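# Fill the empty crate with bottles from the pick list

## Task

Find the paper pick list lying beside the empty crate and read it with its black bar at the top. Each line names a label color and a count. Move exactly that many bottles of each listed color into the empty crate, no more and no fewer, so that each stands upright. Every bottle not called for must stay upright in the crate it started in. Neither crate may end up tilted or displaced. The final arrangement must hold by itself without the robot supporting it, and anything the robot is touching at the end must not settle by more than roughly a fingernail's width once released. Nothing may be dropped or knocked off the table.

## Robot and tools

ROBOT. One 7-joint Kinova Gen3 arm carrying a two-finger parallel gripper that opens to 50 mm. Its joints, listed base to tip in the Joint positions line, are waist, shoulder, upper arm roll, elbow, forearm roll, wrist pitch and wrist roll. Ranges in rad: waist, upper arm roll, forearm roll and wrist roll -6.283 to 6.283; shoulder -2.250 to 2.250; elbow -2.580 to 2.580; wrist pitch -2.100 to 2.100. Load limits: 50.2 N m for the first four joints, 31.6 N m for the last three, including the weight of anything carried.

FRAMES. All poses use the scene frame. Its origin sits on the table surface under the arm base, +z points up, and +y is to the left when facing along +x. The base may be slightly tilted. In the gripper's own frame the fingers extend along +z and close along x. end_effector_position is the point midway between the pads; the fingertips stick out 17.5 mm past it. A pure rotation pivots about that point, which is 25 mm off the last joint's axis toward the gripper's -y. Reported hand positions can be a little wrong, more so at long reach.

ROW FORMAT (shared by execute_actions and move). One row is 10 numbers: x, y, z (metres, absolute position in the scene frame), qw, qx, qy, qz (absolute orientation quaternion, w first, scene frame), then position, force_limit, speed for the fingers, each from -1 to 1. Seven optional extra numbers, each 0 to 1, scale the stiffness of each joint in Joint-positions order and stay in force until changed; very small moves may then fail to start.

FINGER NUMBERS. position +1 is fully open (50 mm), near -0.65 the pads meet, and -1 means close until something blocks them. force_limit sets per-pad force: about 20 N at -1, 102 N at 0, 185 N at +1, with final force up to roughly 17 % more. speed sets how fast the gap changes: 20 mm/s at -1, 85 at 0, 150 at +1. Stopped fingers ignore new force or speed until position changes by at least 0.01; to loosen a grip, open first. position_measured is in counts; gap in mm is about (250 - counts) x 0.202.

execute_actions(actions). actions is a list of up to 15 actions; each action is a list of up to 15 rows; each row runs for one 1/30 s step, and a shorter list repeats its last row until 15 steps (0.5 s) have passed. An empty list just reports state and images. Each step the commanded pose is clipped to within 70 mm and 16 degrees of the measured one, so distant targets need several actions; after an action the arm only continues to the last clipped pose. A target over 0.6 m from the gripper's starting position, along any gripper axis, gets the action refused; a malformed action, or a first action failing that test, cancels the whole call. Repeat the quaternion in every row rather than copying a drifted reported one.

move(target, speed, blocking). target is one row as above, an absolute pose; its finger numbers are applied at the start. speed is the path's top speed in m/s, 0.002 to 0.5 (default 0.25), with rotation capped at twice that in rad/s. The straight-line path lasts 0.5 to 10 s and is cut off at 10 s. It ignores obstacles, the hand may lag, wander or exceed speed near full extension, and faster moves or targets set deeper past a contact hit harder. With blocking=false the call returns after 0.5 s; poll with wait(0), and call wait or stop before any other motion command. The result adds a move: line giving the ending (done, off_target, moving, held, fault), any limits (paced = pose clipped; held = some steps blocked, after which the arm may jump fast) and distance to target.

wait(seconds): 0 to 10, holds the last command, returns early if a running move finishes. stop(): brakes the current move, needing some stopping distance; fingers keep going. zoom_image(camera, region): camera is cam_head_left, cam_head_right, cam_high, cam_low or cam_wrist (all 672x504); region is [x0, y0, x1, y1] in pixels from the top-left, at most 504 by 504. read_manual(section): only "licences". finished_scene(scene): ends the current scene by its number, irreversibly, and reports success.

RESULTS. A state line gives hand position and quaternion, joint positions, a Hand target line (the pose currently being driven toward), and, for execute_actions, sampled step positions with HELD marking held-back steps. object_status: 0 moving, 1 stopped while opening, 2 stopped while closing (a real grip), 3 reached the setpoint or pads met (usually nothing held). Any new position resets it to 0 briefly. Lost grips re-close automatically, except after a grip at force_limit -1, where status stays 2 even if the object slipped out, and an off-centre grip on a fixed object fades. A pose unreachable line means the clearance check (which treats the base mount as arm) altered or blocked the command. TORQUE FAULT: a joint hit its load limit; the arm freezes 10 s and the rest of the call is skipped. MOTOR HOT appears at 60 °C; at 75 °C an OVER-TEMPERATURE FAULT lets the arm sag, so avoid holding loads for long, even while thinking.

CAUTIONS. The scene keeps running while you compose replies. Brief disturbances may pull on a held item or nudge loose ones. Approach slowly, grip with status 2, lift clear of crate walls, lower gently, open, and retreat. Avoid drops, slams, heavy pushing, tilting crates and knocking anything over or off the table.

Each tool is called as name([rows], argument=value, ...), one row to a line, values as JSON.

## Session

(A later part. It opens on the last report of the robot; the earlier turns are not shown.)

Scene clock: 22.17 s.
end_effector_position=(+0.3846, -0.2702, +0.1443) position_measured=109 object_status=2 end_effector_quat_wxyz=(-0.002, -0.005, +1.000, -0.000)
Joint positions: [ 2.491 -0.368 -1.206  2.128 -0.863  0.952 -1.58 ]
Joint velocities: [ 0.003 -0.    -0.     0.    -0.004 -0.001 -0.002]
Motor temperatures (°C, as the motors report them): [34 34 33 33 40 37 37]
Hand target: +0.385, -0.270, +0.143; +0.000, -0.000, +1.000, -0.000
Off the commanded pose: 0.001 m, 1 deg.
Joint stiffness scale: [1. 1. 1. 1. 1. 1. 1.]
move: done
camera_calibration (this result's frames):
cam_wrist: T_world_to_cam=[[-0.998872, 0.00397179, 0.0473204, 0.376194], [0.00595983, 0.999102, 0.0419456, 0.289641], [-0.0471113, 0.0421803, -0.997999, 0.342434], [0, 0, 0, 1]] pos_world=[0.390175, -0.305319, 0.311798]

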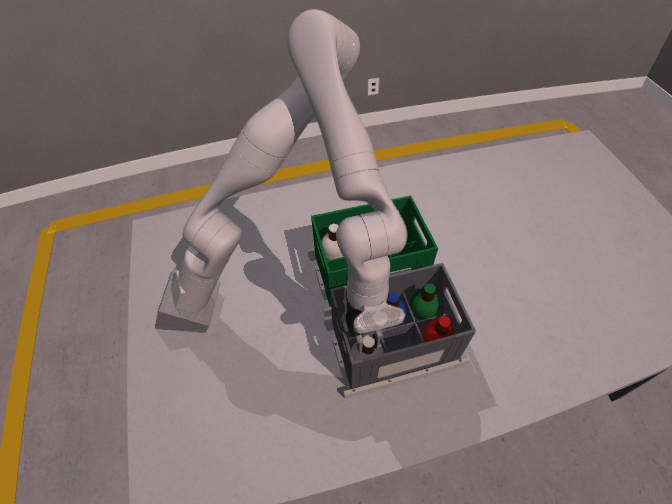

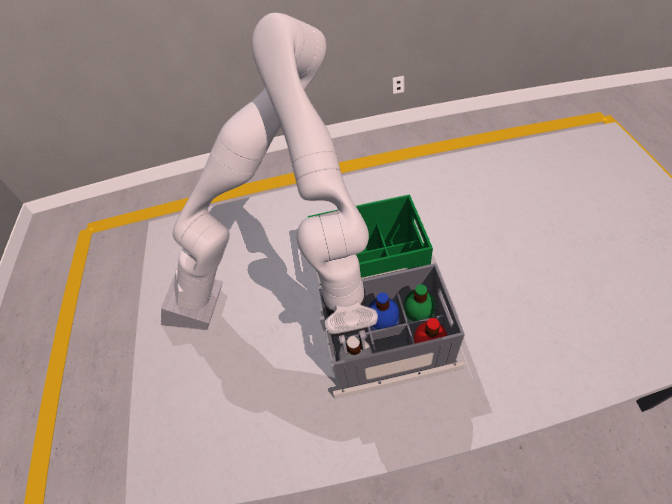

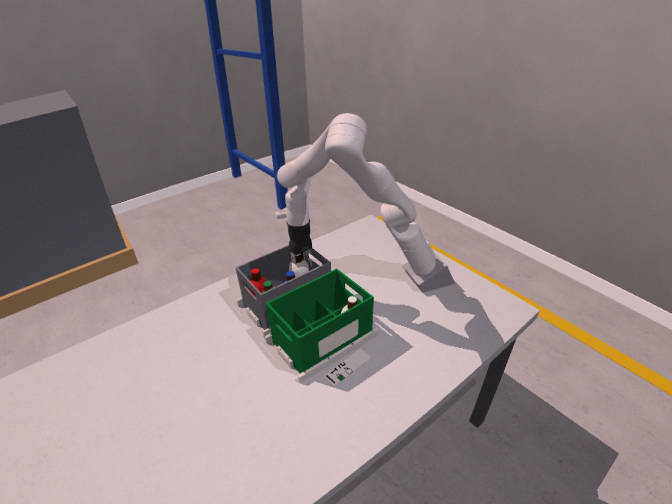

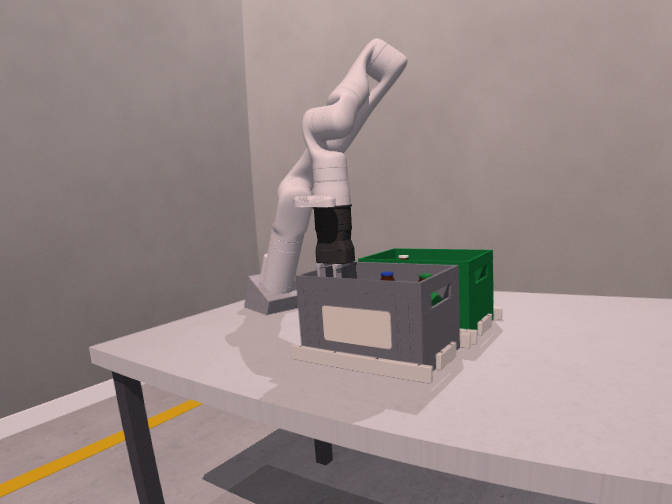

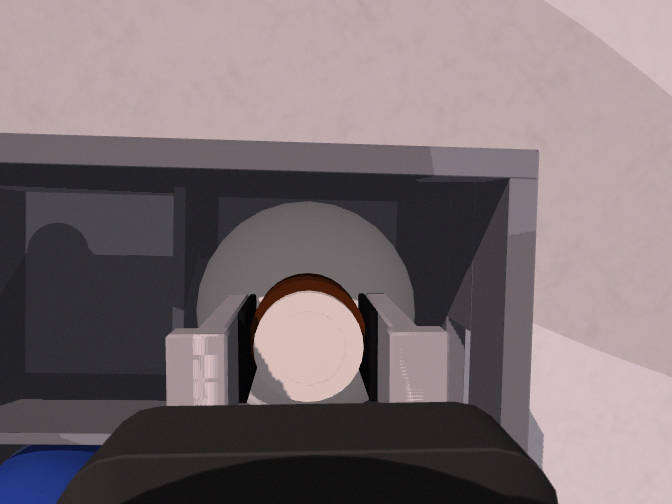

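move(target=[0.385,-0.270,0.34,0,0,1,0,-1,-0.3,0], speed=0.25)

move(target=[0.476,-0.047,0.34,0,0,1,0,-1,-0.3,0], speed=0.3)

move(target=[0.476,-0.047,0.27,0,0,1,0,-1,-0.3,0], speed=0.1)

Scene clock: 23.60 s.
end_effector_position=(+0.3871, -0.2708, +0.3379) position_measured=109 object_status=2 end_effector_quat_wxyz=(+0.003, -0.002, +1.000, +0.001)
Joint positions: [ 2.351 -0.479 -0.568  1.749 -0.73   1.651 -1.582]
Joint velocities: [-0.    -0.001 -0.001 -0.002 -0.001  0.005  0.001]
Motor temperatures (°C, as the motors report them): [34 34 33 33 40 37 37]
Hand target: +0.386, -0.271, +0.340; +0.001, -0.000, +1.000, +0.000
Off the commanded pose: 0.003 m, 0 deg.
Joint stiffness scale: [1. 1. 1. 1. 1. 1. 1.]
move: done
camera_calibration (this result's frames):
cam_wrist: T_world_to_cam=[[-0.999251, 0.00848558, 0.0377515, 0.374166], [0.0101935, 0.998922, 0.0452816, 0.279298], [-0.0373266, 0.0456325, -0.998261, 0.533009], [0, 0, 0, 1]] pos_world=[0.390934, -0.306495, 0.50531]

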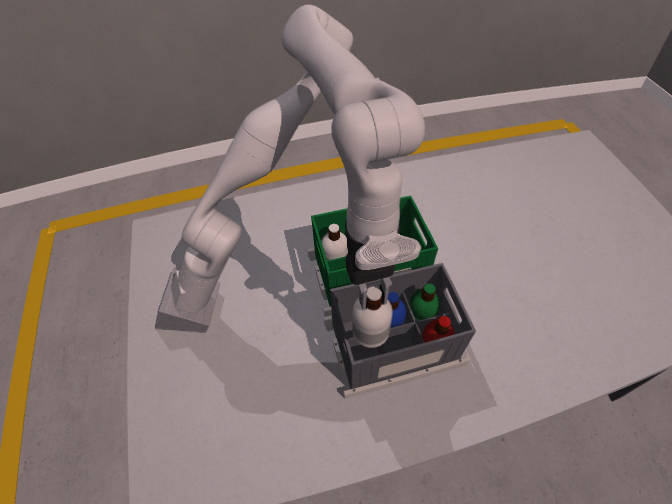

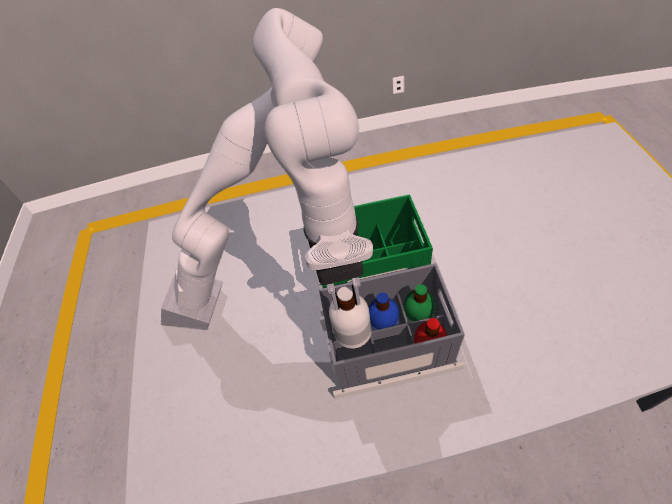

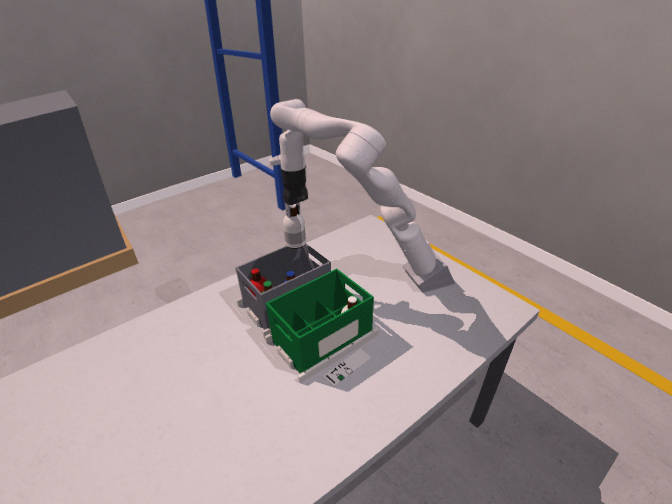

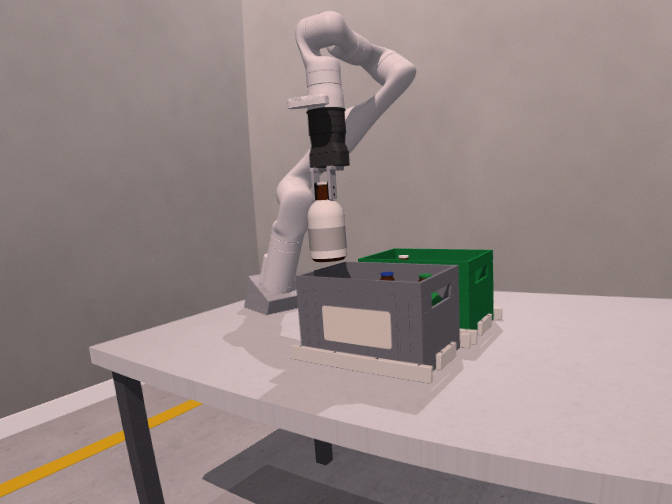

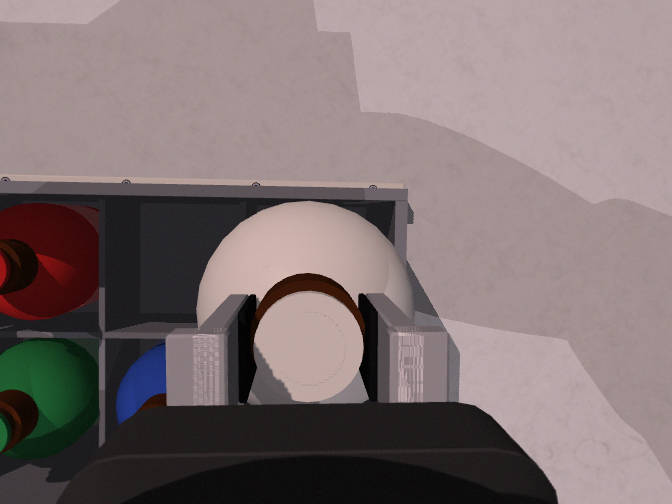

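Scene clock: 24.90 s.
end_effector_position=(+0.4737, -0.0499, +0.3389) position_measured=109 object_status=2 end_effector_quat_wxyz=(-0.003, +0.000, +1.000, +0.000)
Joint positions: [ 2.188 -0.958 -0.44   1.696 -0.959  2.019 -1.972]
Joint velocities: [-0.003 -0.01   0.    -0.002 -0.    -0.001 -0.002]
Motor temperatures (°C, as the motors report them): [34 34 33 33 40 37 37]
Hand target: +0.475, -0.047, +0.340; -0.001, +0.000, +1.000, -0.000
Off the commanded pose: 0.004 m, 0 deg.
Joint stiffness scale: [1. 1. 1. 1. 1. 1. 1.]
move: off_target
camera_calibration (this result's frames):
cam_wrist: T_world_to_cam=[[-0.998665, 0.0134496, 0.0498729, 0.454639], [0.0156035, 0.998951, 0.0430527, 0.0559185], [-0.0492415, 0.0437735, -0.997827, 0.532608], [0, 0, 0, 1]] pos_world=[0.479386, -0.0852887, 0.506369]

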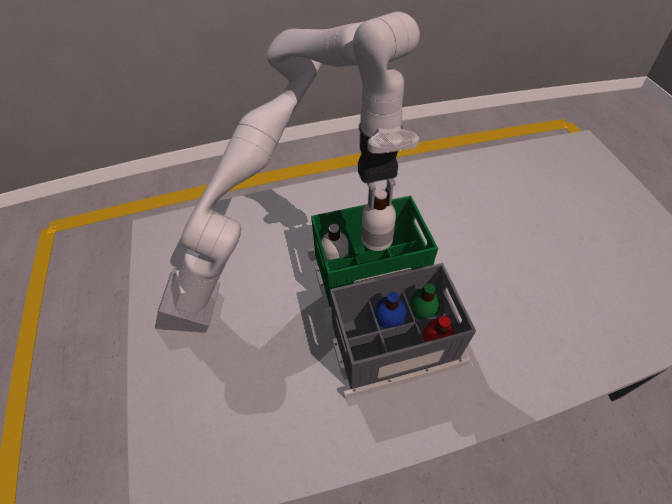

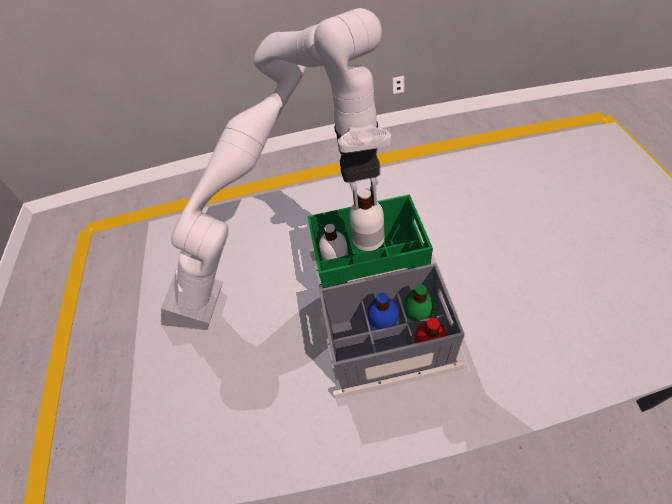

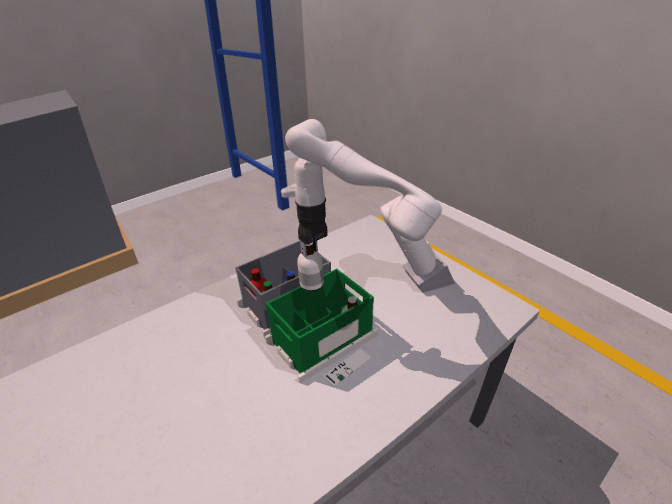

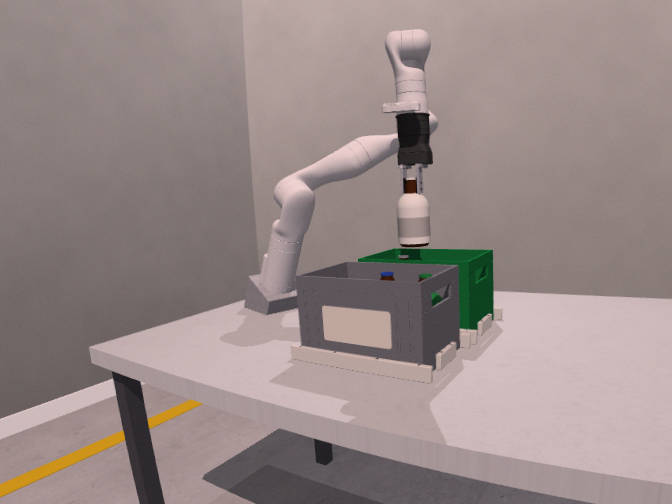

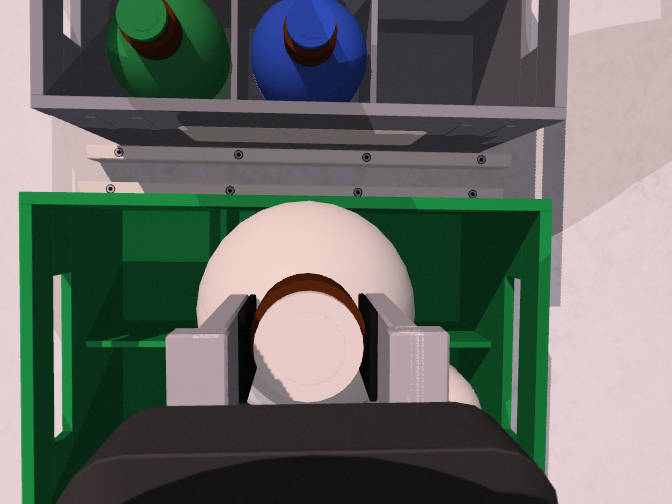

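Scene clock: 25.97 s.
end_effector_position=(+0.4744, -0.0466, +0.2723) position_measured=109 object_status=2 end_effector_quat_wxyz=(-0.001, +0.003, +1.000, +0.000)
Joint positions: [ 2.213 -1.049 -0.549  1.852 -1.03   1.904 -1.948]
Joint velocities: [ 0.    -0.002 -0.003  0.001 -0.001 -0.004  0.   ]
Motor temperatures (°C, as the motors report them): [34 34 33 33 40 37 37]
Hand target: +0.476, -0.047, +0.270; -0.000, +0.000, +1.000, -0.000
Off the commanded pose: 0.003 m, 0 deg.
Joint stiffness scale: [1. 1. 1. 1. 1. 1. 1.]
move: done
camera_calibration (this result's frames):
cam_wrist: T_world_to_cam=[[-0.998707, 0.0194603, 0.0469539, 0.459671], [0.0214806, 0.998848, 0.0429125, 0.0527136], [-0.0460647, 0.0438656, -0.997975, 0.464537], [0, 0, 0, 1]] pos_world=[0.479344, -0.0819755, 0.439751]

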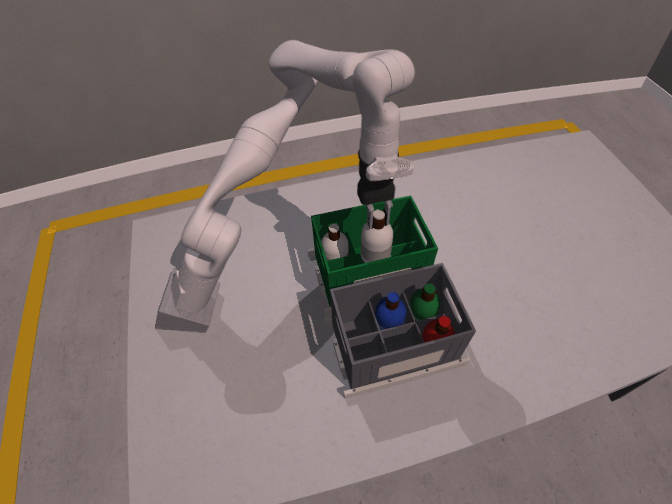

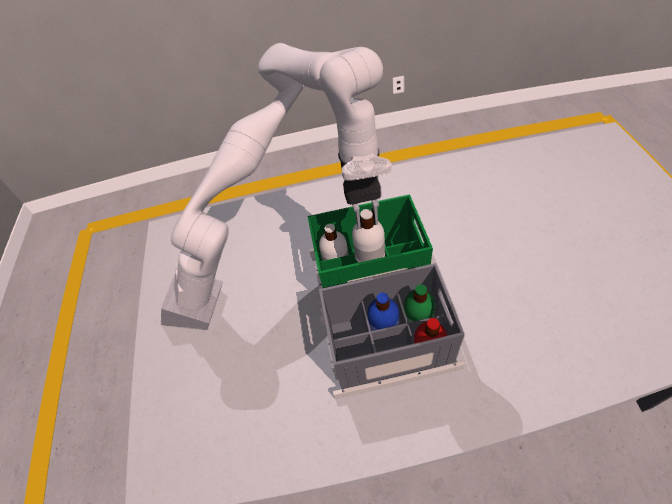

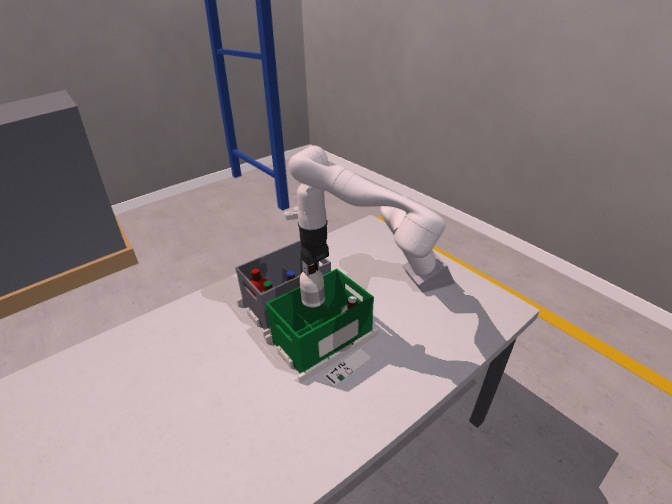

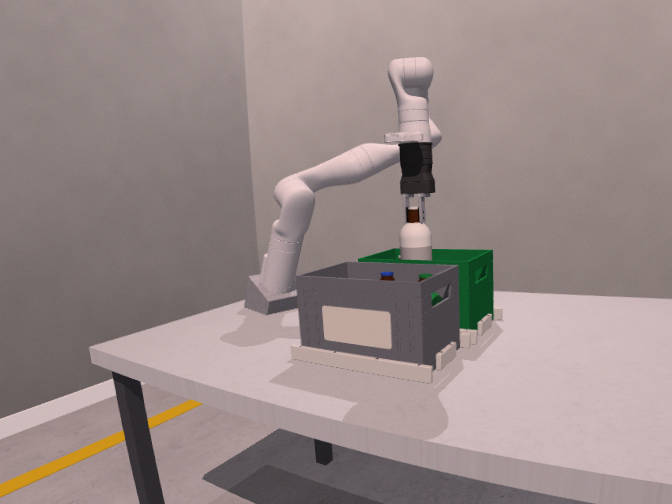

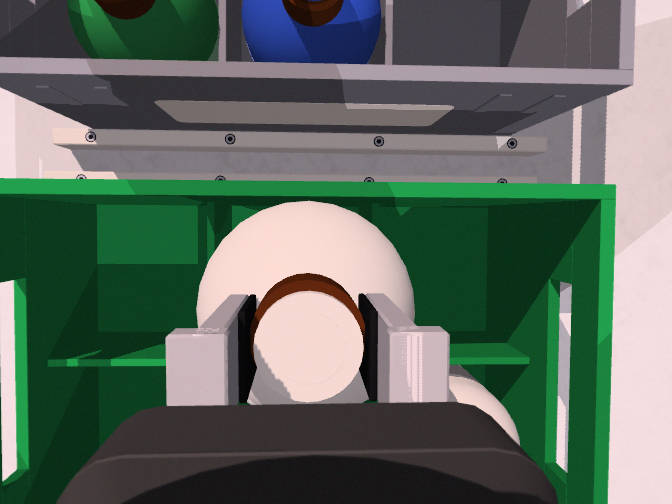

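move(target=[0.482,-0.047,0.26,0,0,1,0,-1,-0.3,0], speed=0.05)

move(target=[0.482,-0.047,0.147,0,0,1,0,-1,-0.3,0], speed=0.1)

move(target=[0.482,-0.047,0.147,0,0,1,0,0.75,-0.3,0.5])

move(target=[0.482,-0.047,0.25,0,0,1,0,0.75,-0.3,0.5])

move(target=[0.555,-0.192,0.24,0,1,0,0,0.75,-0.3,0.5], speed=0.5)

Scene clock: 26.93 s.
end_effector_position=(+0.4807, -0.0462, +0.2623) position_measured=109 object_status=2 end_effector_quat_wxyz=(-0.001, -0.001, +1.000, +0.001)
Joint positions: [ 2.227 -1.061 -0.575  1.856 -1.055  1.892 -1.948]
Joint velocities: [ 0.006 -0.005 -0.     0.001 -0.002 -0.001 -0.   ]
Motor temperatures (°C, as the motors report them): [34 34 33 33 40 37 37]
Hand target: +0.482, -0.047, +0.260; -0.000, +0.000, +1.000, -0.000
Off the commanded pose: 0.003 m, 0 deg.
Joint stiffness scale: [1. 1. 1. 1. 1. 1. 1.]
move: done
camera_calibration (this result's frames):
cam_wrist: T_world_to_cam=[[-0.99883, 0.012236, 0.0467874, 0.466193], [0.0142803, 0.998946, 0.0436118, 0.0558117], [-0.0462045, 0.0442289, -0.997952, 0.454983], [0, 0, 0, 1]] pos_world=[0.485872, -0.0815806, 0.429805]

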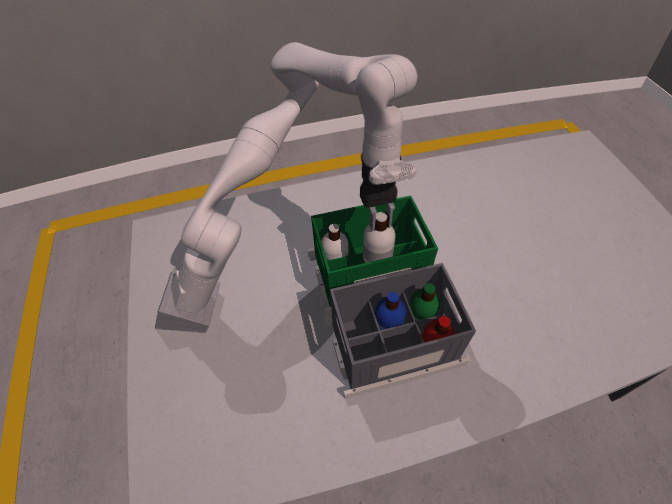

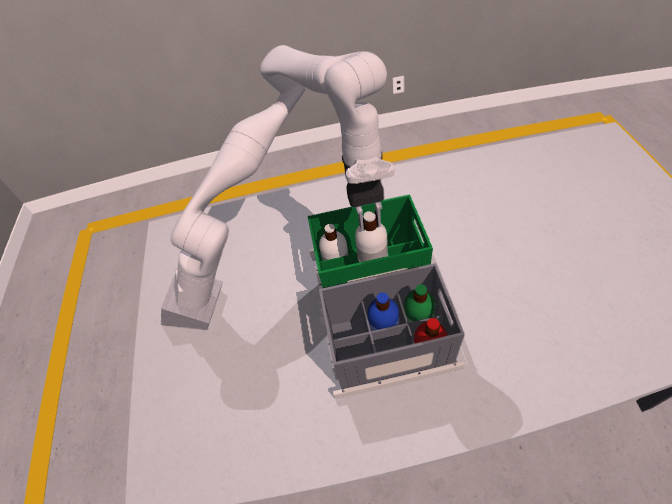

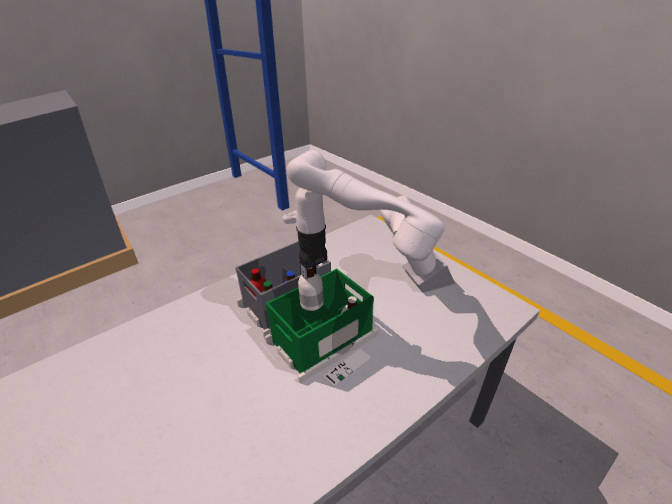

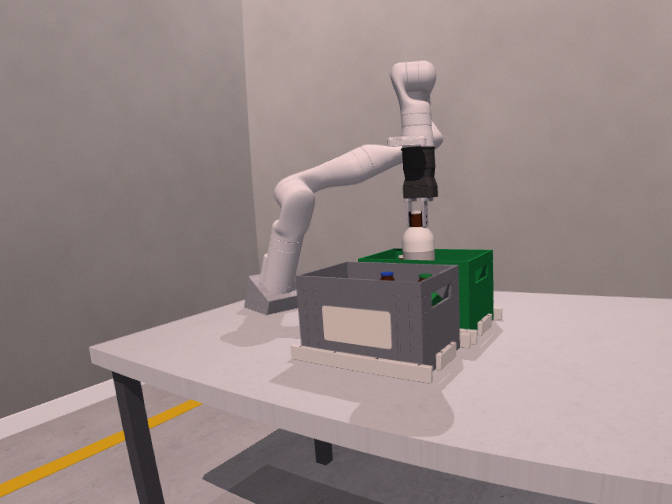

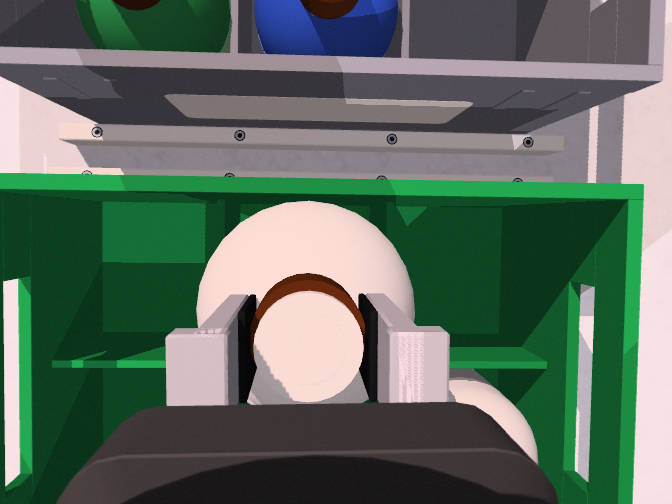

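Scene clock: 28.47 s.
end_effector_position=(+0.4810, -0.0458, +0.1494) position_measured=109 object_status=2 end_effector_quat_wxyz=(-0.001, +0.002, +1.000, +0.001)
Joint positions: [ 2.298 -1.203 -0.804  2.044 -1.247  1.723 -1.9  ]
Joint velocities: [ 0.002 -0.003 -0.001  0.    -0.002 -0.    -0.001]
Motor temperatures (°C, as the motors report them): [34 34 33 33 40 37 37]
Hand target: +0.482, -0.047, +0.147; -0.000, +0.000, +1.000, -0.000
Off the commanded pose: 0.003 m, 0 deg.
Joint stiffness scale: [1. 1. 1. 1. 1. 1. 1.]
move: done
camera_calibration (this result's frames):
cam_wrist: T_world_to_cam=[[-0.998755, 0.0179718, 0.0465275, 0.472095], [0.0200173, 0.998836, 0.0438784, 0.0575551], [-0.0456848, 0.0447551, -0.997953, 0.342047], [0, 0, 0, 1]] pos_world=[0.485982, -0.0812808, 0.316856]

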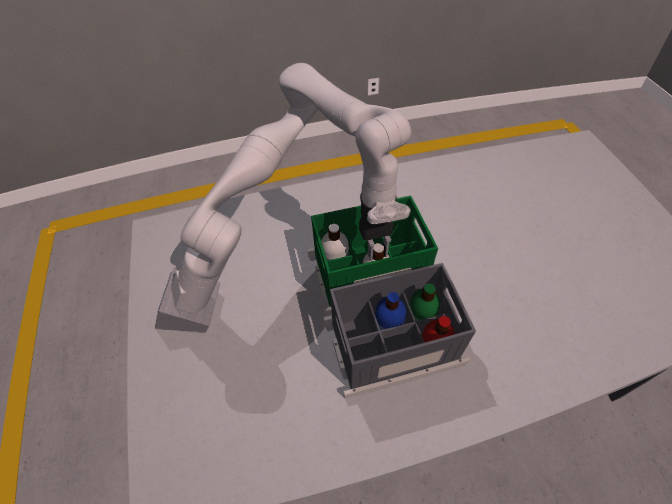

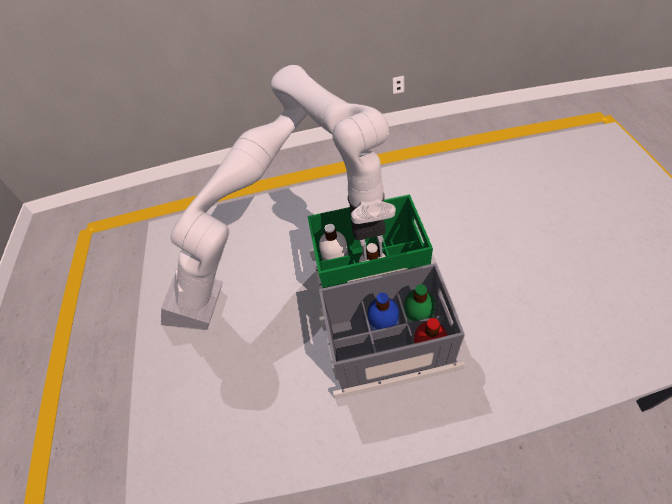

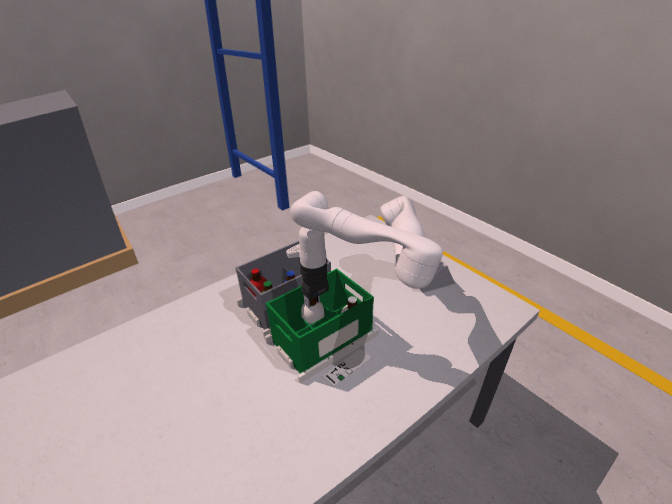

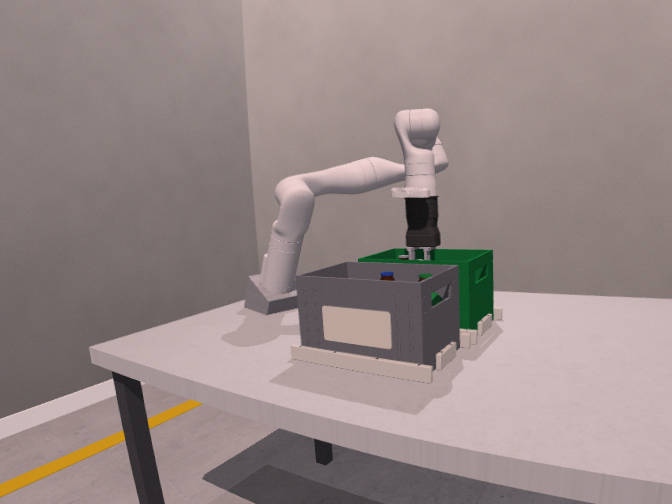

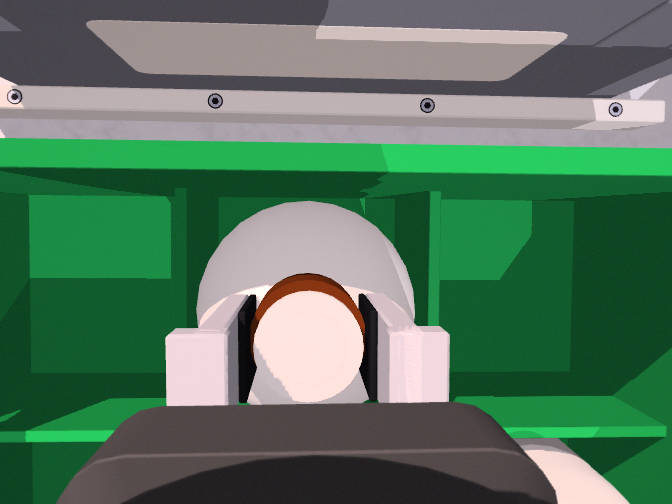

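Scene clock: 29.17 s.
end_effector_position=(+0.4811, -0.0458, +0.1491) position_measured=41 object_status=3 end_effector_quat_wxyz=(-0.001, +0.002, +1.000, +0.001)
Joint positions: [ 2.298 -1.204 -0.805  2.044 -1.247  1.723 -1.9  ]
Joint velocities: [ 0.001 -0.    -0.001  0.002 -0.001  0.001  0.001]
Motor temperatures (°C, as the motors report them): [34 34 33 33 40 37 37]
Hand target: +0.482, -0.047, +0.147; -0.000, +0.000, +1.000, -0.000
Off the commanded pose: 0.003 m, 0 deg.
Joint stiffness scale: [1. 1. 1. 1. 1. 1. 1.]
move: done
camera_calibration (this result's frames):
cam_wrist: T_world_to_cam=[[-0.998749, 0.0181063, 0.0466103, 0.472189], [0.020172, 0.998817, 0.0442374, 0.0574764], [-0.0457543, 0.0451222, -0.997933, 0.341822], [0, 0, 0, 1]] pos_world=[0.486079, -0.0813818, 0.316564]

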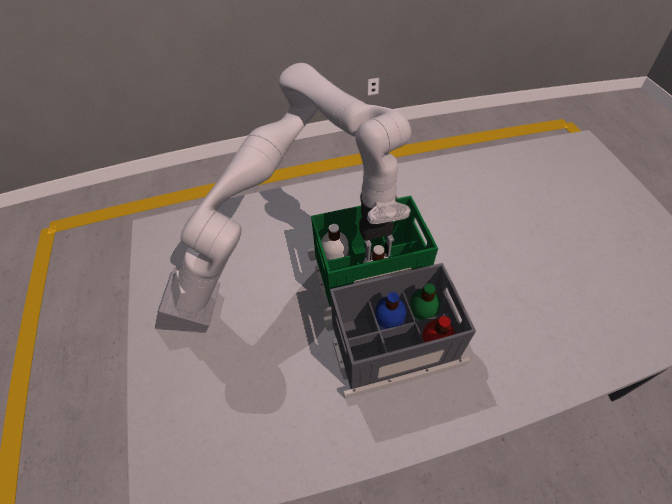

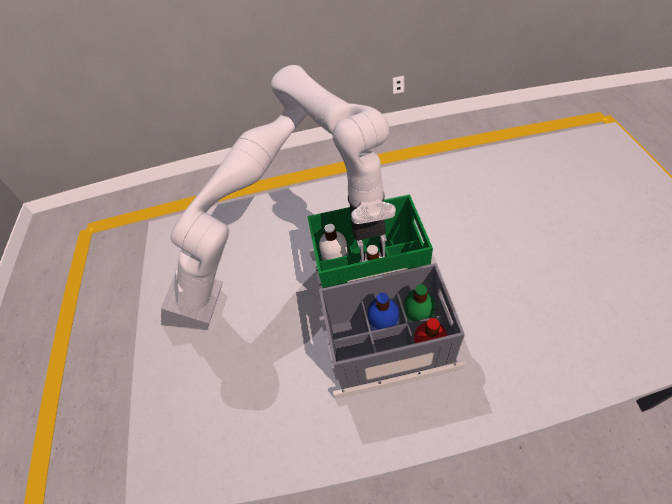

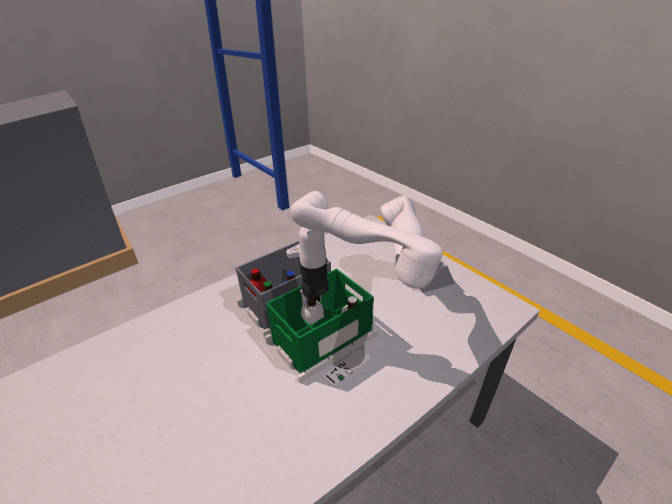

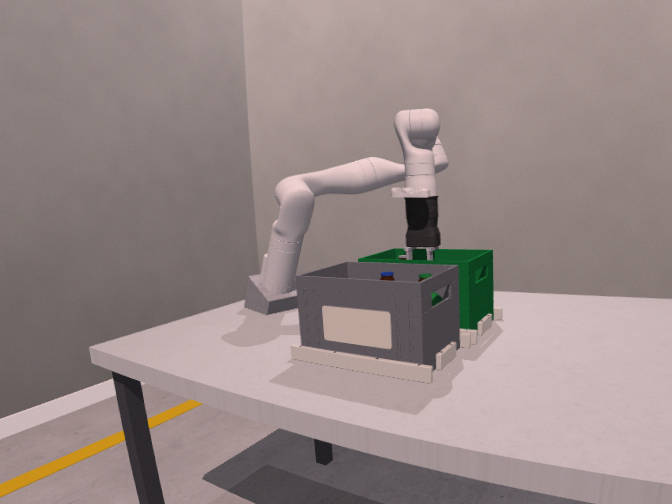

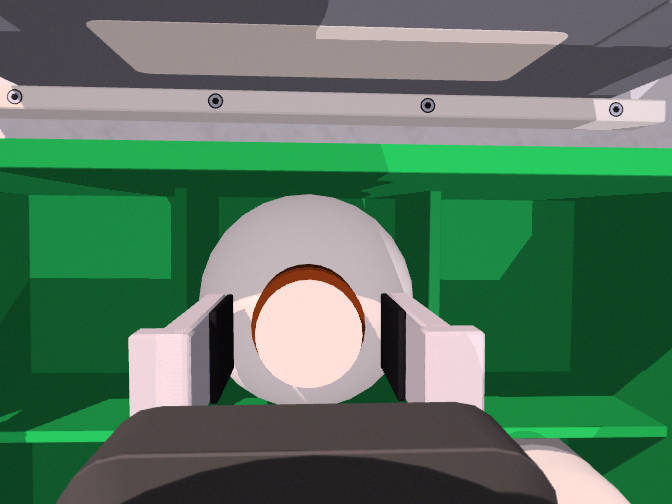

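Scene clock: 30.07 s.
end_effector_position=(+0.4834, -0.0476, +0.2476) position_measured=41 object_status=3 end_effector_quat_wxyz=(+0.001, -0.003, +1.000, -0.000)
Joint positions: [ 2.236 -1.076 -0.606  1.883 -1.079  1.861 -1.939]
Joint velocities: [ 0.     0.004  0.003 -0.002  0.     0.008  0.   ]
Motor temperatures (°C, as the motors report them): [34 34 33 33 40 37 37]
Hand target: +0.482, -0.047, +0.250; +0.000, -0.000, +1.000, +0.000
Off the commanded pose: 0.003 m, 0 deg.
Joint stiffness scale: [1. 1. 1. 1. 1. 1. 1.]
move: done
camera_calibration (this result's frames):
cam_wrist: T_world_to_cam=[[-0.999097, 0.00775732, 0.0417754, 0.47081], [0.00950927, 0.999076, 0.0419035, 0.0606205], [-0.0414117, 0.0422629, -0.998248, 0.438081], [0, 0, 0, 1]] pos_world=[0.48795, -0.0827313, 0.415105]

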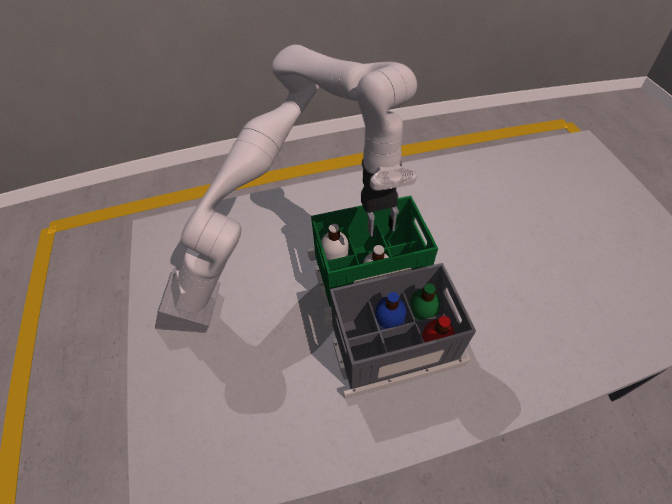

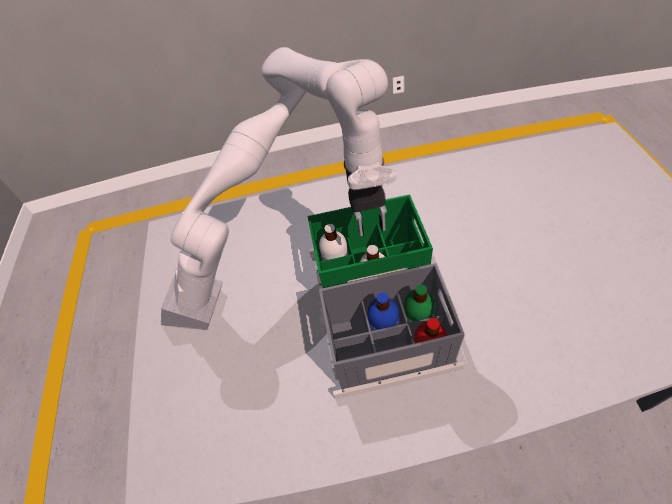

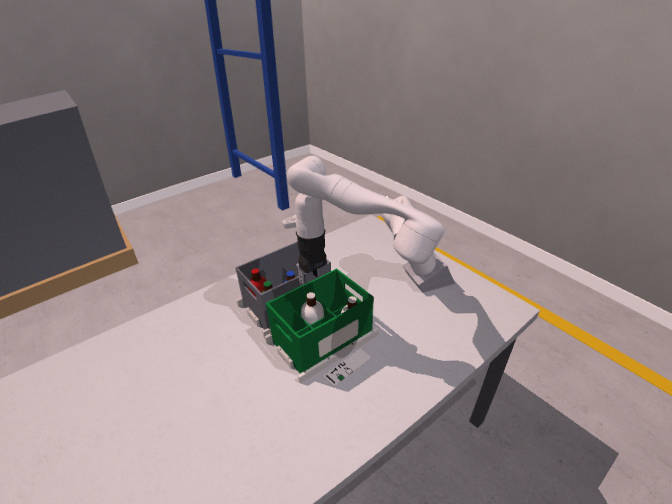

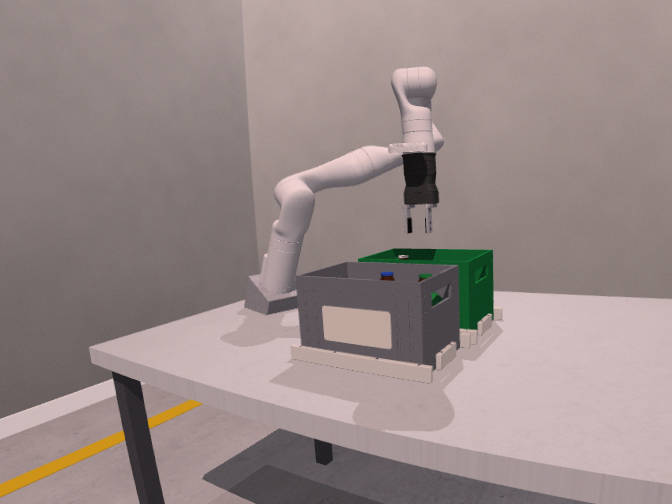

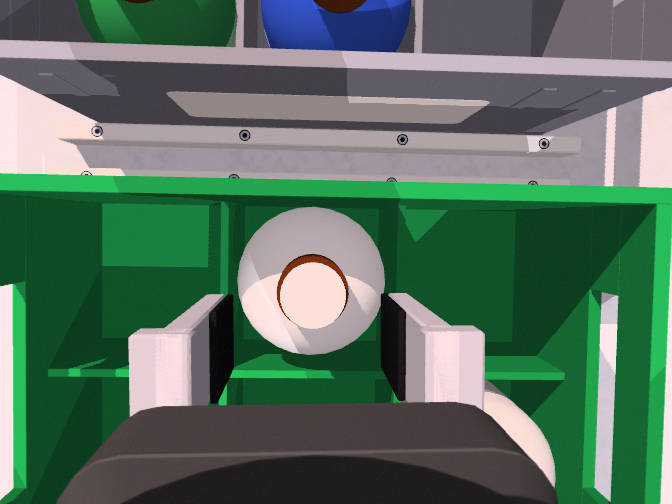

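Scene clock: 33.93 s.
end_effector_position=(+0.5551, -0.1895, +0.2397) position_measured=41 object_status=3 end_effector_quat_wxyz=(-0.001, +1.000, -0.005, -0.000)
Joint positions: [ 2.298 -0.299 -1.356  1.554 -0.512  1.217  0.801]
Joint velocities: [ 0.006  0.001 -0.    -0.001 -0.002  0.002  0.001]
Motor temperatures (°C, as the motors report them): [34 34 33 33 40 37 37]
Hand target: +0.555, -0.191, +0.240; +0.000, +1.000, +0.001, -0.001
Off the commanded pose: 0.003 m, 1 deg.
Joint stiffness scale: [1. 1. 1. 1. 1. 1. 1.]
move: done
camera_calibration (this result's frames):
cam_wrist: T_world_to_cam=[[0.998783, -0.0228572, 0.0437027, -0.57146], [-0.0246125, -0.998894, 0.0400576, -0.157206], [0.0427387, -0.0410845, -0.998241, 0.376662], [0, 0, 0, 1]] pos_world=[0.550797, -0.15462, 0.407271]

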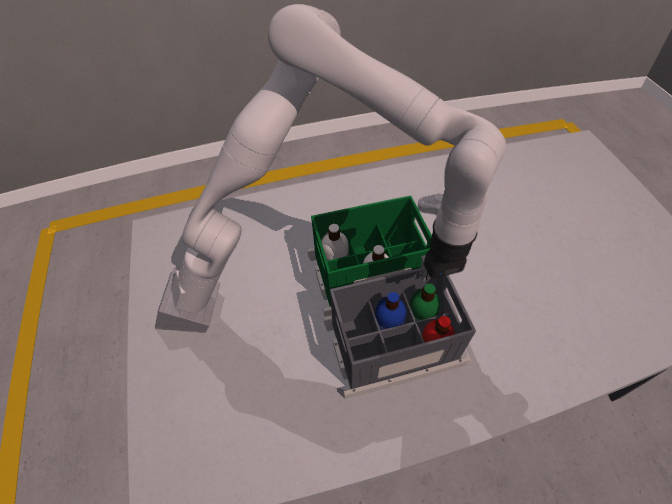

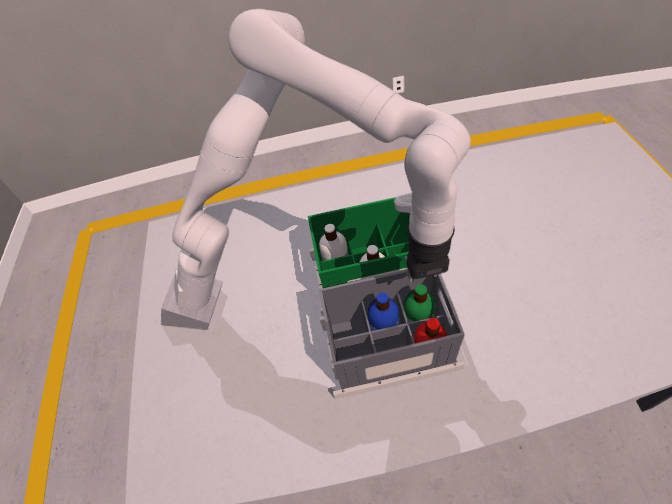

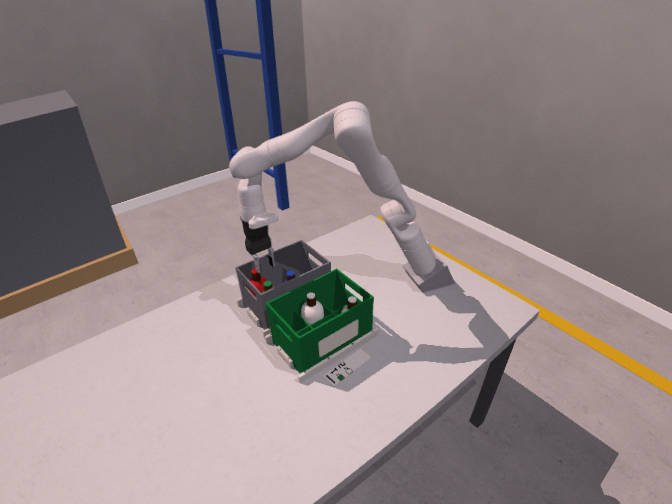

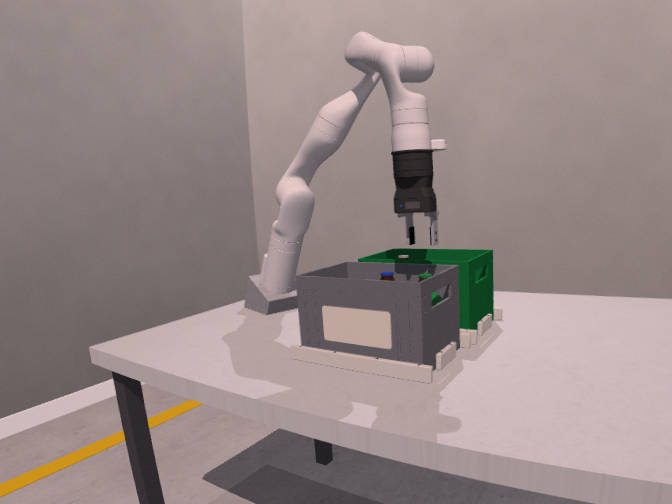

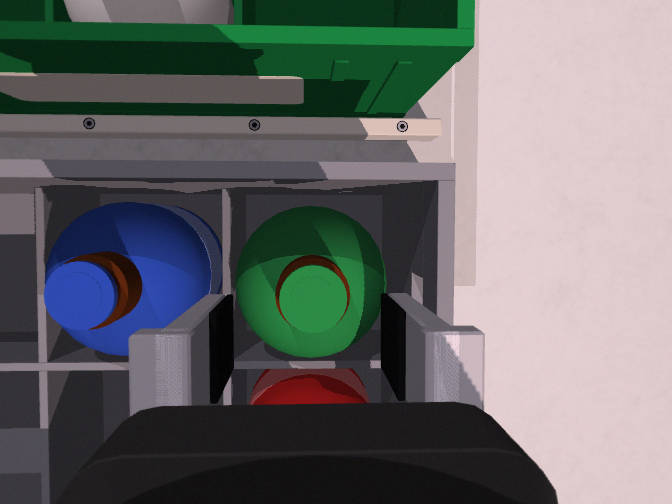

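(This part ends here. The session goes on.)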